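# Set the carton on the raised block, inside the tape

## Task

Place the carton on top of the raised block so that no part of it extends beyond the blue tape outline, with the same face on top as it had at the start; it must stay there by itself, without the robot holding it, and the robot must release it and move away afterwards.

## Robot and tools

Robot: a single six-joint arm with a suction cup instead of fingers. The joints, base to tip, are waist, shoulder, elbow, forearm roll, wrist pitch and wrist roll. The controlled point is the cup point: the middle of the cup's rim (36 mm wide) when nothing touches it. The cup points along the cup point's own +z axis. About 4 cm behind the rim the tool body and wrist camera stick out up to roughly 9 cm sideways, so keep that clearance from the block and carton. The base may sit slightly tilted on its mount, and the mount counts as part of the arm for collision checks.

Scene frame: origin on the table surface under the arm base, +z up, +x forward, +y to the left when facing along +x. The state line gives end_effector_position (m) and end_effector_quat_wxyz, plus linear (m/s) and angular (rad/s) velocities, all in this frame. The reported position can be slightly wrong, more so at long reach.

Cameras: cam_head_left, cam_head_right and cam_wrist, each 504x504 pixels, delivered in that order.

Tools:
- execute_actions {actions, pictures}. actions is an empty list (just report state, with pictures), or a list holding exactly one item. An item with "rows" is a motion: 1 to 15 rows, each of 7 numbers in [-1, 1] in the order dx, dy, dz, rx, ry, rz, suction; "steps" 4 to 15 (default 15), each step 1/30 s; one row per step, the final row repeating if rows run out. dx..rz are an offset of the target, not a pose, expressed in the cup point's own axes and measured from the cup point pose in the latest result that reported it (or from the current pose if no result has shown it yet in this scene, or for a second call within the same reply). Every row counts from that same reference, not from the row before. Scale: 1.0 equals 0.6 m for dx, dy, dz, and 180 degrees for rx, ry, rz, which form a single rotation vector. An item with only "steps" (up to 300) is a wait that sends nothing; its count starts at the previous result. Set pictures true to get images with a motion result.
- move {target, speed}. target is one 7-number row laid out exactly as above (offset in cup axes from the last shown pose, same scale, suction last). The cup point follows a straight path lasting 0.5 to 10 s (cut off at 10 s); speed is the top path speed in m/s, 0.002 to 0.5, default 0.25, with turning allowed up to twice that in rad/s. Rotation takes the shorter way. It ignores obstacles, and the real cup may lag, wander or overshoot the speed, especially with the arm near full stretch. The result adds a move: line, e.g. done (at rest near target), off_target, moving, held or fault, with the limits that acted (paced = the sent pose was clipped; held = a check blocked some steps, after which the arm may jump fast) and the remaining distance to target. Images are included.
- wait {seconds}: 0 to 10 s of letting the scene run with no new command.
- zoom_image {camera, region}: enlarge [x0, y0, x1, y1] (pixels, top-left origin, at most 504x504) of a camera's latest image.
- finished_scene {scene}: pass the current scene number to end and grade it; irreversible. The result reports success and the next task if any.

Suction: the last number of a row; above 0.01 means on, 0.01 or less off, and it stays at its last value. To grip, switch it on and press the rim flat onto a smooth face of the carton so it seals all round, away from edges, seams or holes. suction_measured near 0 means no seal; 0.83 or more means airtight; lower means leakage. part_present turns 1 at 0.50 and back to 0 below 0.45. Under vacuum the cup shrinks, so the carton rides up to about 12 mm nearer the tool. Vacuum alone can lift a resting object. To release, set the carton down on the block, switch suction off, then lift at least 15 mm. If the cup seals to the table, switch suction off to free it.

Motion limits: each step the commanded pose is clipped to 70 mm and 16 degrees from the measured pose; position wins over orientation if both cannot be met. After an action ends the arm only continues to the last clipped pose, so check the result and command the remainder. Zero offsets drive back to the reference pose; they do not hold still. The last 4 steps of each action run after its result is taken, during your reply. A result with nothing pending shows a Hand target line. A pose unreachable line or HELD marks steps the clearance check changed or blocked.

Joint ranges (rad): elbow -2.792 to 2.792, all others -6.283 to 6.283. Load limits (N m): waist 302, shoulder 302, elbow 142, forearm roll 40, wrist pitch 40, wrist roll 40.

Avoid: the arm is stiff, so aiming even slightly below a firm contact can trigger a fault; faster or deeper contact presses harder. Reaching a joint load limit or 144 N of external force stops the arm for 10 s and drops the rest of the call. Holding a load heats motors; a MOTOR HOT warning precedes an OVER-TEMPERATURE FAULT that brakes the arm until cooled. Do not drop, slam or flip the carton, do not knock anything off the table, and expect the carton to be nudged occasionally by outside pushes; check it is still resting correctly before finishing.

Each tool is called after "Call:" as name([rows], argument=value, ...), one row to a line, values as JSON.

## Session

Call:
execute_actions(actions=[])

Scene clock: 0.00 s of 5000.00 s.
end_effector_position=(+0.6481, +0.0290, +0.4483) suction_measured=0.01 part_present=0 end_effector_quat_wxyz=(-0.000, -0.021, +1.000, -0.002) end_effector_velocity=(+0.000, +0.000, +0.000) end_effector_angular_velocity=(-0.001, -0.001, +0.000)
Joint positions: [-0.052  0.169  1.622 -0.001  1.354 -0.052]
Joint velocities: [ 0.001 -0.    -0.    -0.001 -0.     0.001]
Hand target: +0.648, +0.029, +0.448; -0.000, -0.021, +1.000, -0.002

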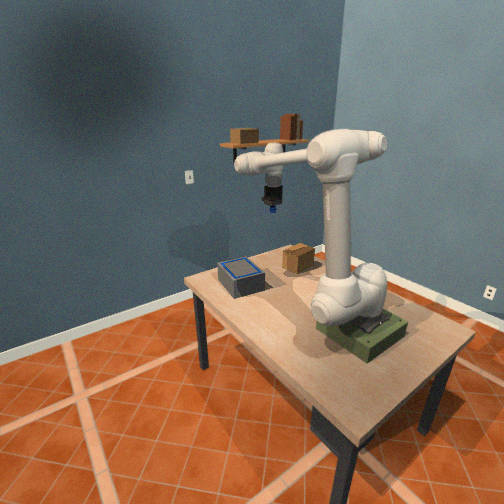

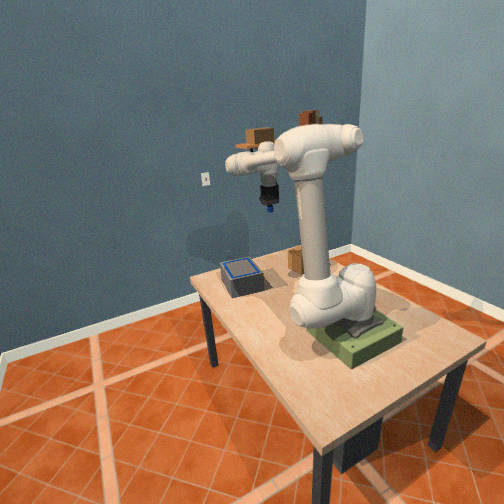

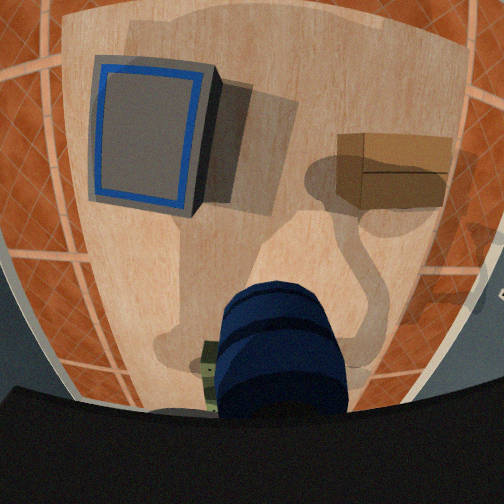

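Call:
move(target=[-0.1,-0.4,0.2,0,0,0,0], speed=0.4)

Call:
zoom_image(camera="cam_head_left", region=[180,180,360,320])

Scene clock: 1.37 s of 5000.00 s.
end_effector_position=(+0.7186, -0.2081, +0.3290) suction_measured=0.01 part_present=0 end_effector_quat_wxyz=(-0.000, -0.022, +1.000, -0.001) end_effector_velocity=(+0.000, -0.001, -0.000) end_effector_angular_velocity=(+0.001, -0.001, -0.001)
Joint positions: [-0.371  0.379  1.57  -0.001  1.195 -0.371]
Joint velocities: [-0.001  0.    -0.     0.001 -0.001 -0.001]
Hand target: +0.719, -0.208, +0.329; -0.000, -0.022, +1.000, -0.001
Off the commanded pose: 0.001 m, 0 deg.
Kept back: nothing.
move: done

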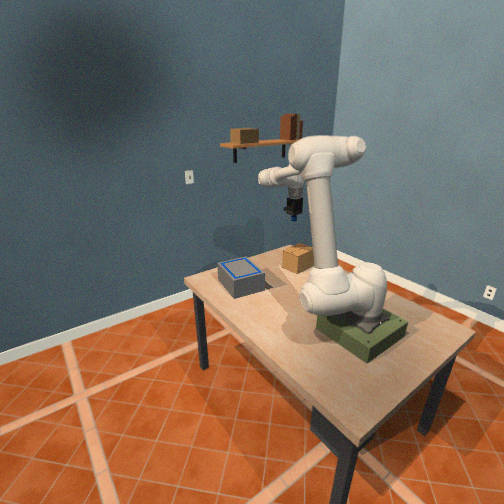

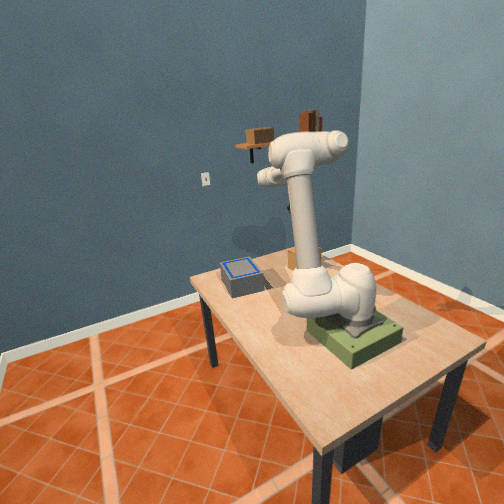

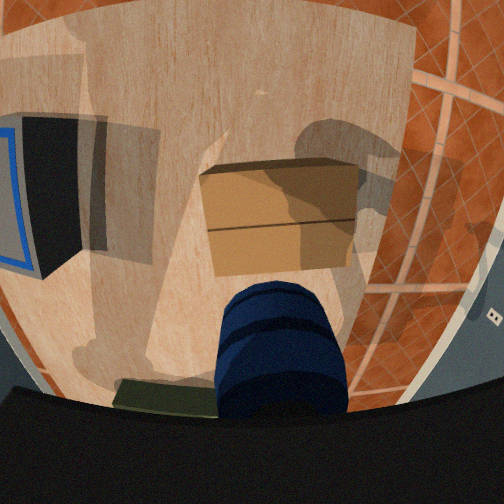

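Region (180, 180, 360, 320) of cam_head_left's 504x504 image, scaled by 2.800, with more detail than that image has.

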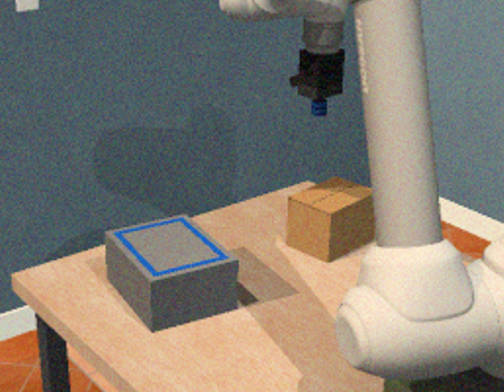

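Call:
move(target=[0,0,0.2,0,0,-0.022,0])

Scene clock: 2.43 s of 5000.00 s.
end_effector_position=(+0.7186, -0.2083, +0.2091) suction_measured=0.01 part_present=0 end_effector_quat_wxyz=(-0.000, -0.056, +0.998, -0.001) end_effector_velocity=(+0.000, +0.000, +0.000) end_effector_angular_velocity=(+0.001, +0.000, -0.001)
Joint positions: [-0.371  0.467  1.678 -0.001  0.999 -0.44 ]
Joint velocities: [ 0.     0.    -0.     0.001  0.001  0.   ]
Hand target: +0.719, -0.208, +0.209; -0.000, -0.056, +0.998, -0.001
Off the commanded pose: 0.000 m, 0 deg.
Kept back: nothing.
move: done

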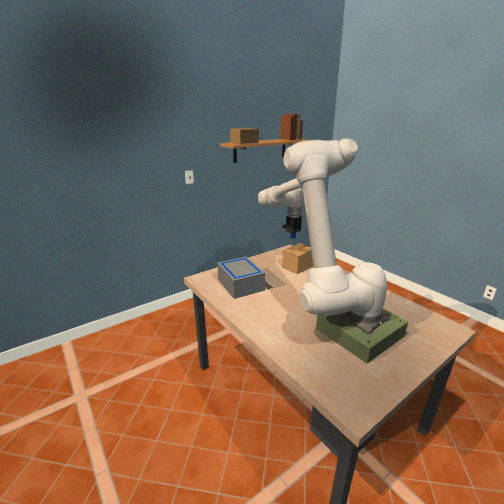

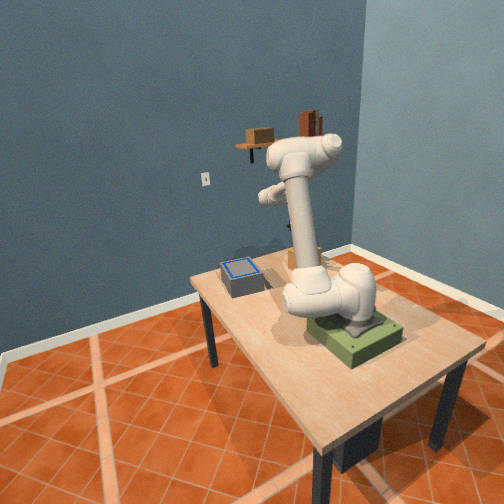

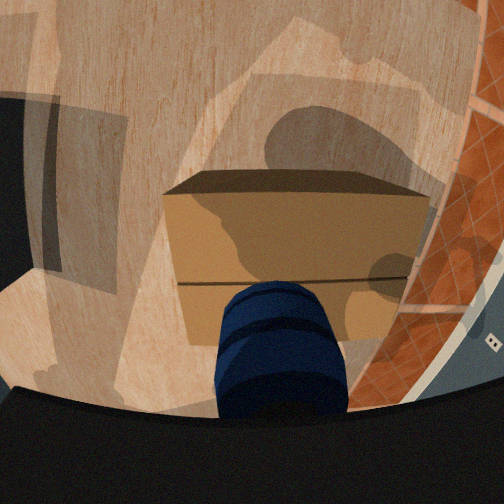

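Call:
move(target=[0,-0.03,0.09,0,0,0,0], speed=0.15)

Call:
zoom_image(camera="cam_head_left", region=[260,210,340,290])

Scene clock: 3.40 s of 5000.00 s.
end_effector_position=(+0.7206, -0.2262, +0.1551) suction_measured=0.01 part_present=0 end_effector_quat_wxyz=(-0.000, -0.056, +0.998, -0.001) end_effector_velocity=(+0.000, -0.001, +0.000) end_effector_angular_velocity=(-0.001, -0.001, -0.000)
Joint positions: [-0.393  0.527  1.698 -0.001  0.919 -0.461]
Joint velocities: [-0.001 -0.     0.    -0.001 -0.001  0.   ]
Hand target: +0.721, -0.226, +0.155; -0.000, -0.056, +0.998, -0.001
Off the commanded pose: 0.000 m, 0 deg.
Kept back: nothing.
move: done

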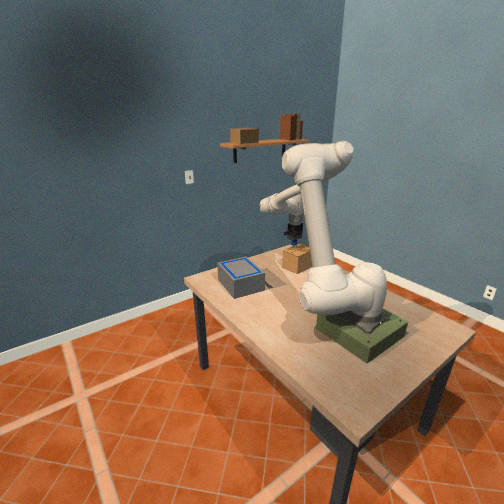

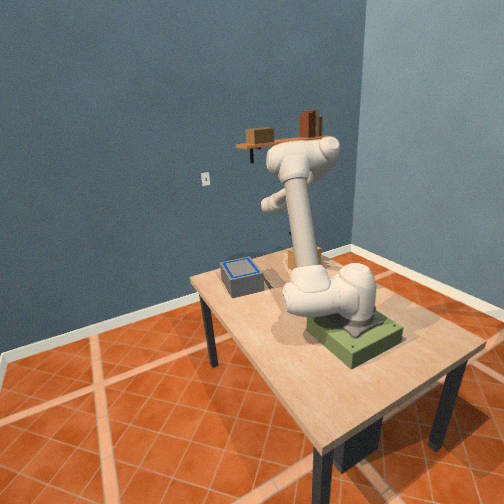

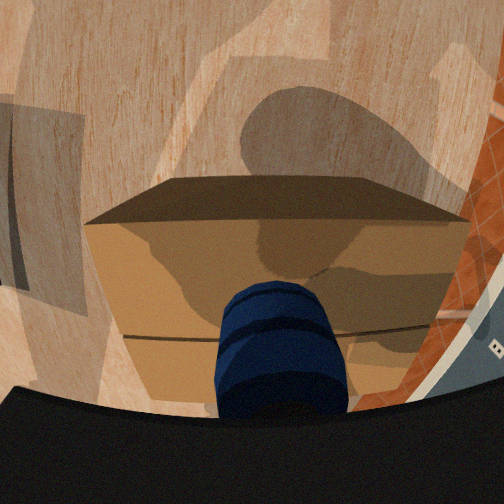

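Region (260, 210, 340, 290) of cam_head_left's 504x504 image, scaled by 6.300, with more detail than that image has.

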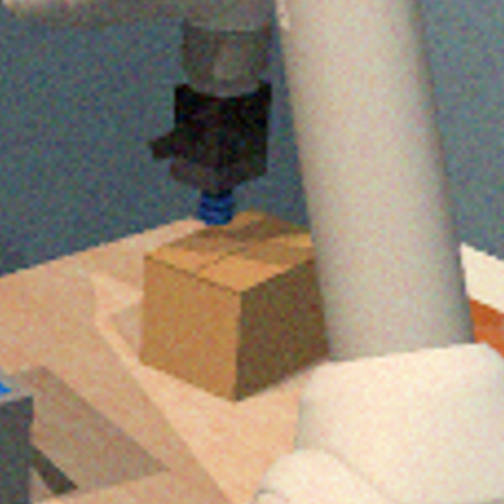

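Call:
move(target=[0.005,0,0.045,0,0,0,1], speed=0.05)

Scene clock: 4.43 s of 5000.00 s.
end_effector_position=(+0.7176, -0.2266, +0.1280) suction_measured=0.90 part_present=1 end_effector_quat_wxyz=(-0.000, -0.056, +0.998, -0.001) end_effector_velocity=(+0.000, -0.000, -0.000) end_effector_angular_velocity=(-0.001, -0.001, -0.002)
Joint positions: [-0.394  0.551  1.718 -0.001  0.875 -0.463]
Joint velocities: [-0.     0.     0.    -0.001 -0.001  0.002]
Hand target: +0.718, -0.227, +0.128; -0.000, -0.056, +0.998, -0.001
Off the commanded pose: 0.000 m, 0 deg.
Kept back: nothing.
move: done

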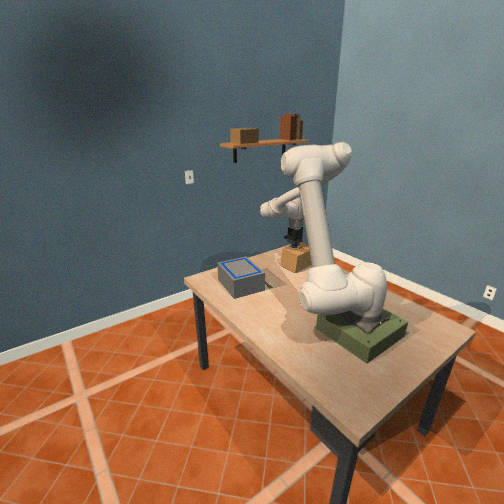

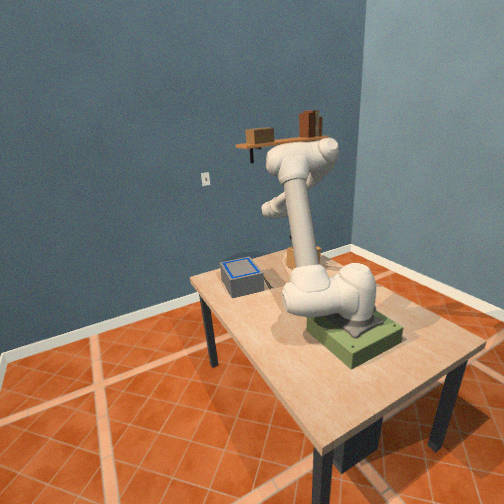

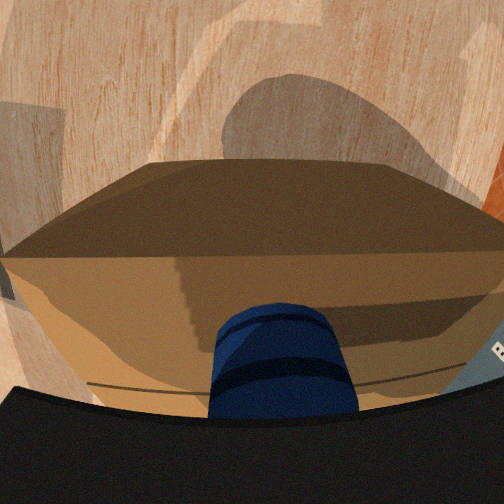

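Call:
move(target=[0,0.05,-0.27,0,0,0,1], speed=0.2)

Call:
move(target=[-0.088,0.72,0,0,0,-0.433,1], speed=0.3)

Call:
zoom_image(camera="cam_head_left", region=[190,200,300,310])

Scene clock: 5.83 s of 5000.00 s.
end_effector_position=(+0.7142, -0.1966, +0.2899) suction_measured=1.00 part_present=1 end_effector_quat_wxyz=(-0.000, -0.056, +0.998, -0.001) end_effector_velocity=(-0.000, -0.001, -0.000) end_effector_angular_velocity=(-0.001, -0.000, -0.002)
Joint positions: [-0.358  0.393  1.626 -0.001  1.125 -0.427]
Joint velocities: [-0.001  0.     0.    -0.001 -0.001  0.002]
Hand target: +0.714, -0.197, +0.290; -0.000, -0.056, +0.998, -0.001
Off the commanded pose: 0.000 m, 0 deg.
Kept back: nothing.
move: done

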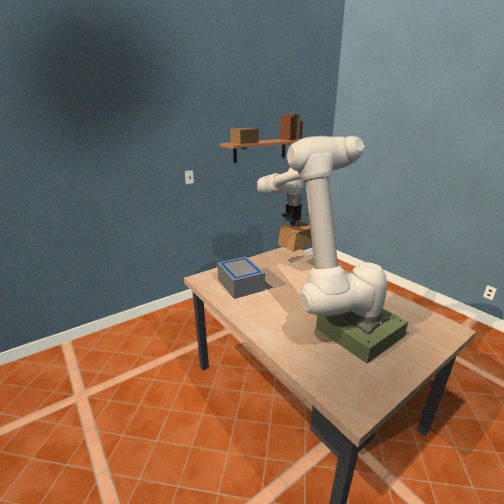

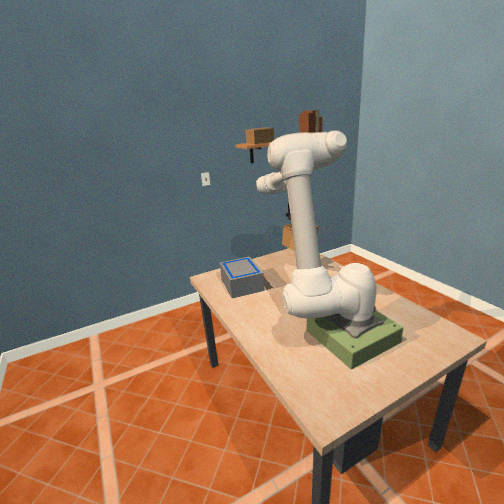

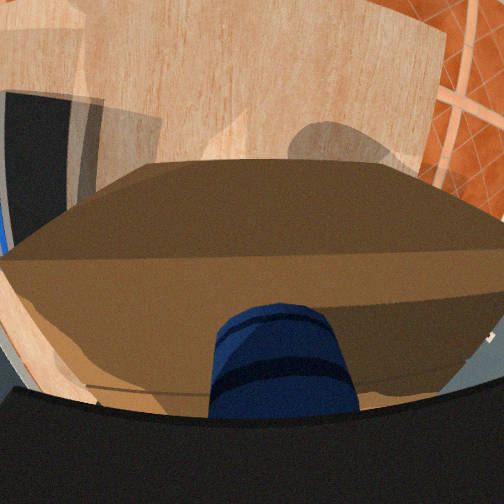

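Scene clock: 8.47 s of 5000.00 s.
end_effector_position=(+0.7181, +0.2381, +0.2889) suction_measured=1.00 part_present=1 end_effector_quat_wxyz=(-0.001, -0.672, +0.741, -0.002) end_effector_velocity=(-0.001, +0.000, -0.001) end_effector_angular_velocity=(-0.000, +0.003, +0.001)
Joint positions: [ 0.231  0.416  1.592 -0.001  1.136 -1.198]
Joint velocities: [ 0.001  0.001  0.001  0.001  0.002 -0.   ]
Hand target: +0.718, +0.238, +0.289; -0.001, -0.672, +0.741, -0.002
Off the commanded pose: 0.001 m, 0 deg.
Kept back: nothing.
move: done

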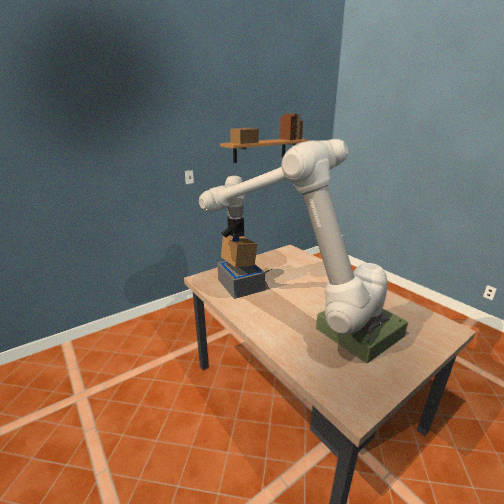

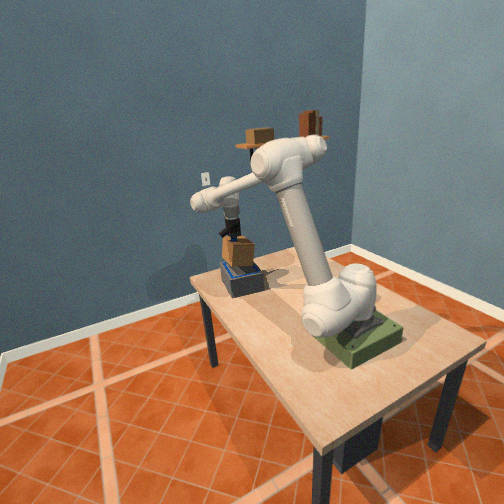

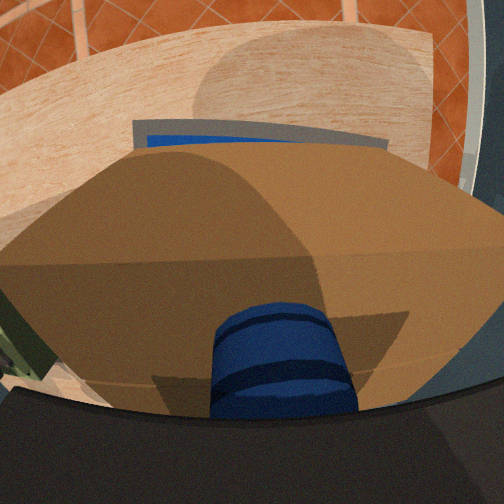

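Region (190, 200, 300, 310) of cam_head_left's 504x504 image, scaled by 4.582, with more detail than that image has.

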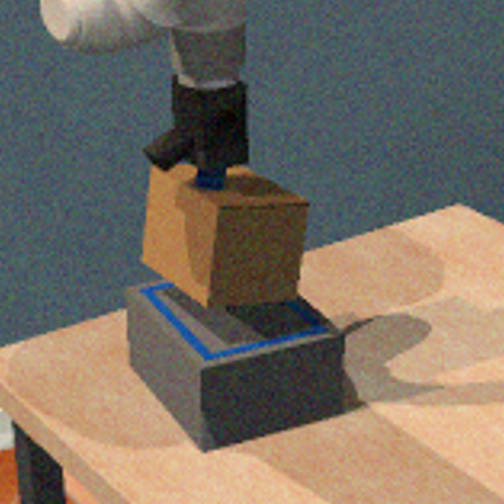

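Call:
move(target=[0.015,0,0.05,0,0,0.027,1], speed=0.08)

Call:
zoom_image(camera="cam_head_left", region=[190,200,300,310])

Scene clock: 9.50 s of 5000.00 s.
end_effector_position=(+0.7172, +0.2291, +0.2589) suction_measured=1.00 part_present=1 end_effector_quat_wxyz=(-0.001, -0.640, +0.769, -0.002) end_effector_velocity=(-0.000, +0.001, -0.000) end_effector_angular_velocity=(-0.000, -0.000, +0.001)
Joint positions: [ 0.22   0.432  1.628 -0.001  1.085 -1.124]
Joint velocities: [ 0.001  0.     0.    -0.    -0.     0.   ]
Hand target: +0.717, +0.229, +0.259; -0.001, -0.640, +0.769, -0.002
Off the commanded pose: 0.000 m, 0 deg.
Kept back: nothing.
move: done

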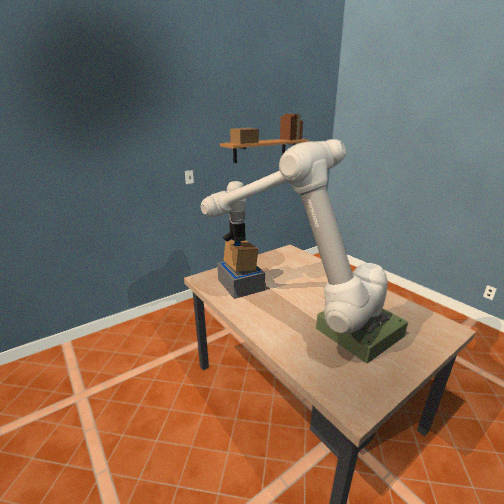

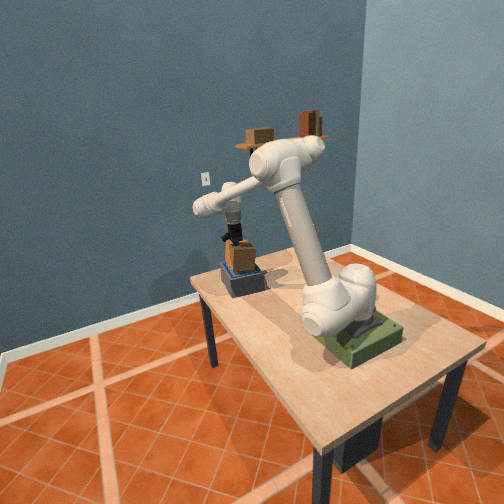

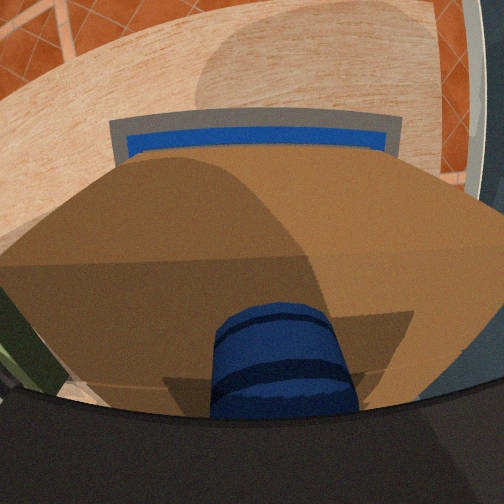

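Region (190, 200, 300, 310) of cam_head_left's 504x504 image, scaled by 4.582, with more detail than that image has.

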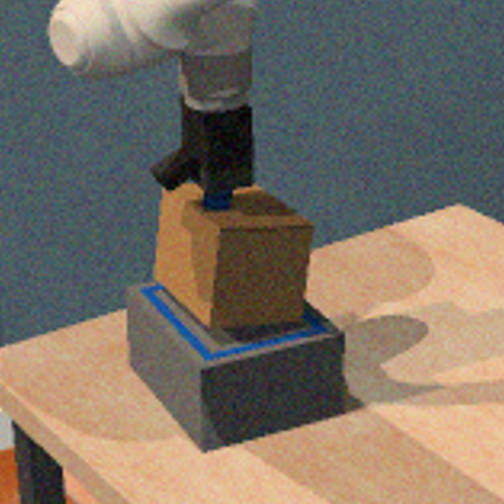

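Call:
move(target=[-0.006,0.003,0.033,0,0,0,1], speed=0.04)

Call:
zoom_image(camera="cam_head_left", region=[190,200,300,310])

Scene clock: 10.50 s of 5000.00 s.
end_effector_position=(+0.7161, +0.2329, +0.2391) suction_measured=1.00 part_present=1 end_effector_quat_wxyz=(-0.001, -0.640, +0.769, -0.002) end_effector_velocity=(-0.000, -0.001, -0.000) end_effector_angular_velocity=(-0.001, +0.001, -0.003)
Joint positions: [ 0.225  0.448  1.644 -0.001  1.053 -1.119]
Joint velocities: [-0.001 -0.     0.001 -0.     0.001  0.002]
Hand target: +0.716, +0.233, +0.239; -0.001, -0.640, +0.769, -0.002
Off the commanded pose: 0.000 m, 0 deg.
Kept back: nothing.
move: done

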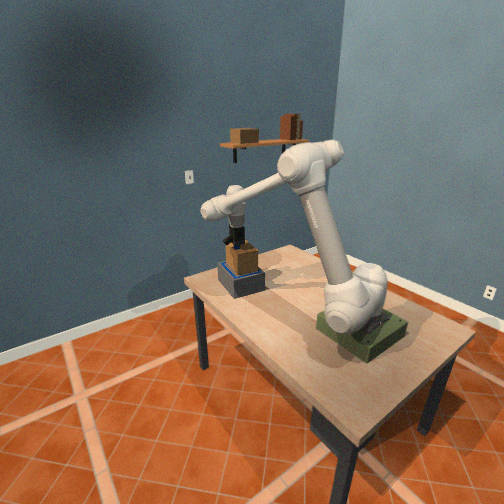

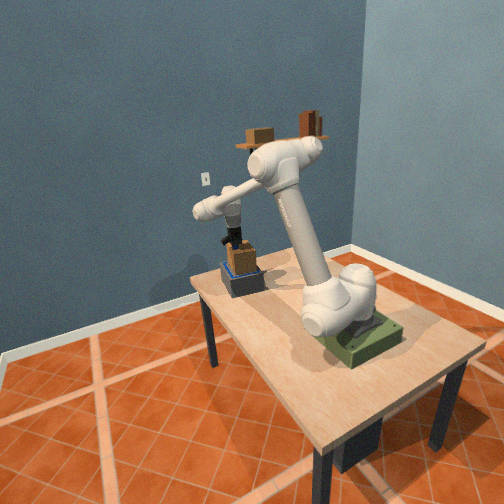

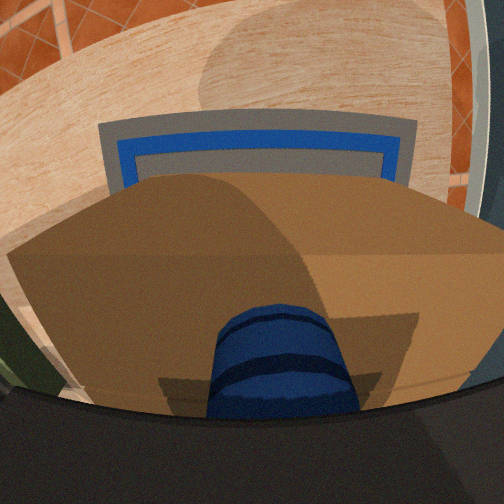

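Region (190, 200, 300, 310) of cam_head_left's 504x504 image, scaled by 4.582, with more detail than that image has.

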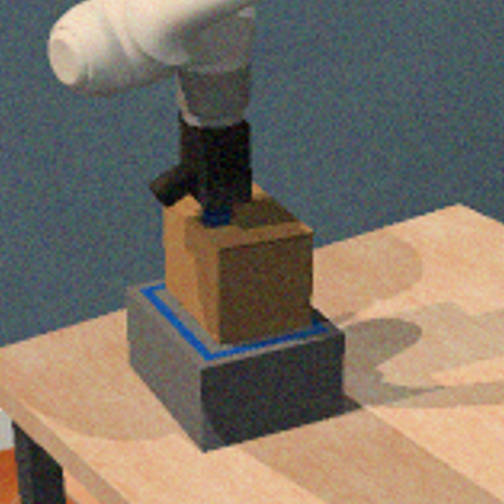

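It slid back on levelling; shift forward about 15 mm and left a little.

Call:
move(target=[-0.026,0.007,0.003,0,0,0,1], speed=0.04)

Call:
zoom_image(camera="cam_head_left", region=[200,220,280,300])

Scene clock: 11.43 s of 5000.00 s.
end_effector_position=(+0.7149, +0.2490, +0.2373) suction_measured=1.00 part_present=1 end_effector_quat_wxyz=(-0.001, -0.640, +0.769, -0.002) end_effector_velocity=(-0.000, -0.000, -0.000) end_effector_angular_velocity=(+0.000, +0.002, -0.003)
Joint positions: [ 0.246  0.455  1.637 -0.001  1.053 -1.098]
Joint velocities: [-0.001  0.    -0.     0.001  0.002  0.001]
Hand target: +0.715, +0.249, +0.237; -0.001, -0.640, +0.769, -0.002
Off the commanded pose: 0.000 m, 0 deg.
Kept back: nothing.
move: done

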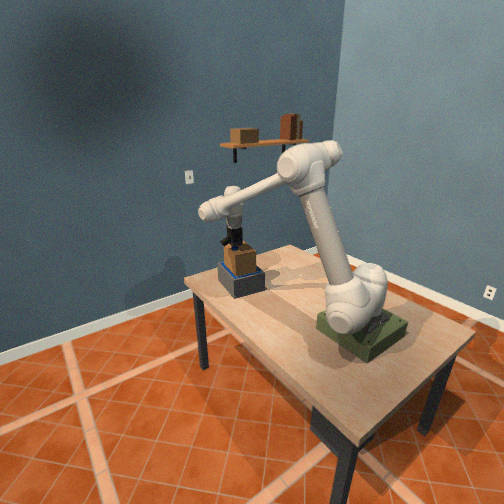

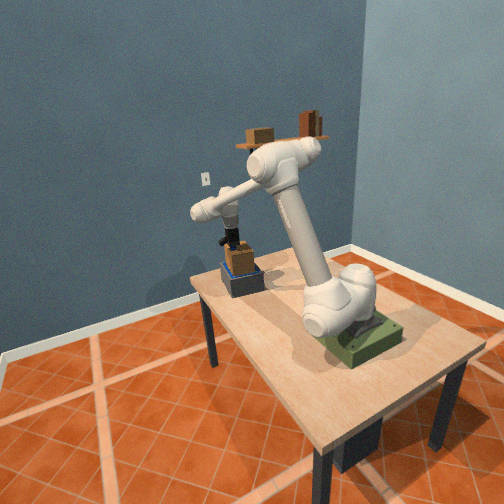

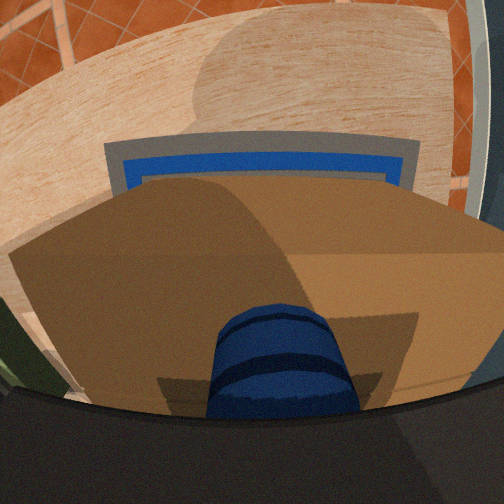

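Region (200, 220, 280, 300) of cam_head_left's 504x504 image, scaled by 6.300, with more detail than that image has.

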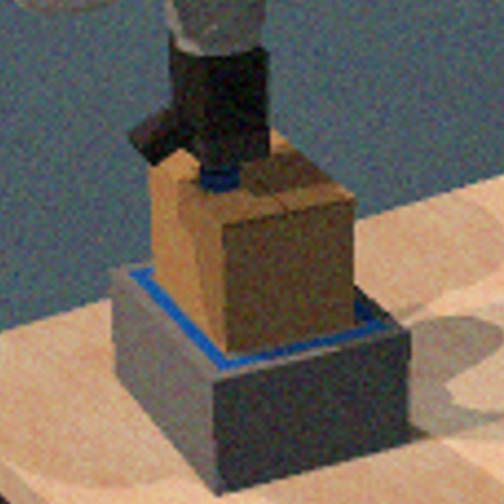

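Call:
execute_actions([
  {"rows":[[0,0,0.002,0,0,0,0]],"steps":12},
])

Call:
move(target=[0,0,-0.3,0,0,0,0])

Scene clock: 11.83 s of 5000.00 s.
end_effector_position=(+0.7150, +0.2490, +0.2365) suction_measured=0.01 part_present=0 end_effector_quat_wxyz=(-0.001, -0.640, +0.769, -0.002) end_effector_velocity=(-0.001, -0.000, -0.002) end_effector_angular_velocity=(-0.001, +0.002, +0.000)
Joint positions: [ 0.246  0.455  1.638 -0.001  1.051 -1.098]
Joint velocities: [ 0.     0.001  0.002 -0.001 -0.001  0.001]
Steps of this call (steps 1 to 4: nothing new was sent; steps 5 to 12: the first 8 steps of this action). Readings (end_effector_position | what the end effector reports):
5: (+0.7149, +0.2490, +0.2372) | suction_measured=0.81 part_present=1
6: (+0.7149, +0.2490, +0.2368) | suction_measured=0.28 part_present=0
8: (+0.7150, +0.2490, +0.2367) | suction_measured=0.01 part_present=0
12: the state above

Scene clock: 13.13 s of 5000.00 s.
end_effector_position=(+0.7148, +0.2495, +0.4162) suction_measured=0.01 part_present=0 end_effector_quat_wxyz=(-0.001, -0.639, +0.769, -0.002) end_effector_velocity=(+0.000, +0.000, +0.000) end_effector_angular_velocity=(+0.000, +0.000, -0.000)
Joint positions: [ 0.246  0.35   1.446 -0.001  1.348 -1.098]
Joint velocities: [ 0.     0.    -0.001  0.     0.     0.   ]
Hand target: +0.715, +0.249, +0.416; -0.001, -0.639, +0.769, -0.002
Off your previous action's commanded pose: 0.000 m, 0 deg at its last step (step 4 of this call).
Off the commanded pose: 0.000 m, 0 deg.
Kept back: nothing.
move: done

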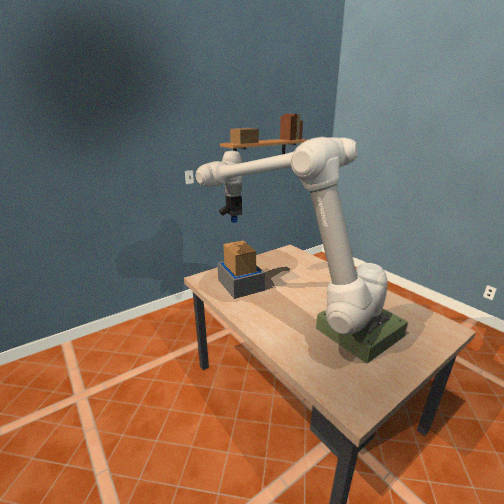

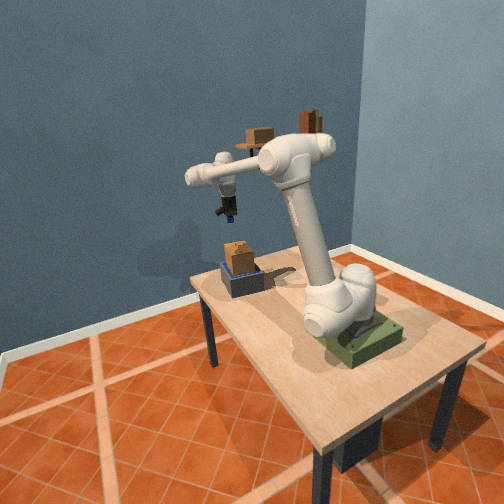

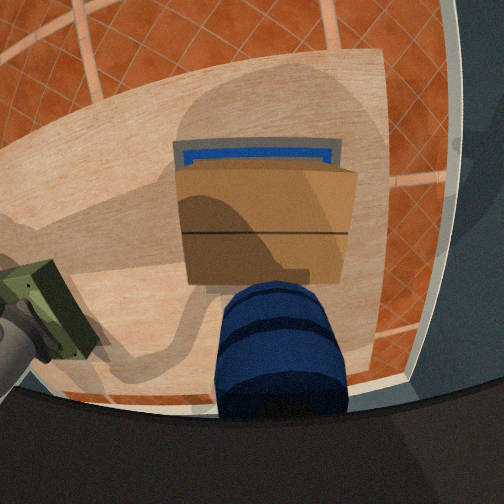

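Call:
finished_scene(scene=1)

The scene is finished: the task was done.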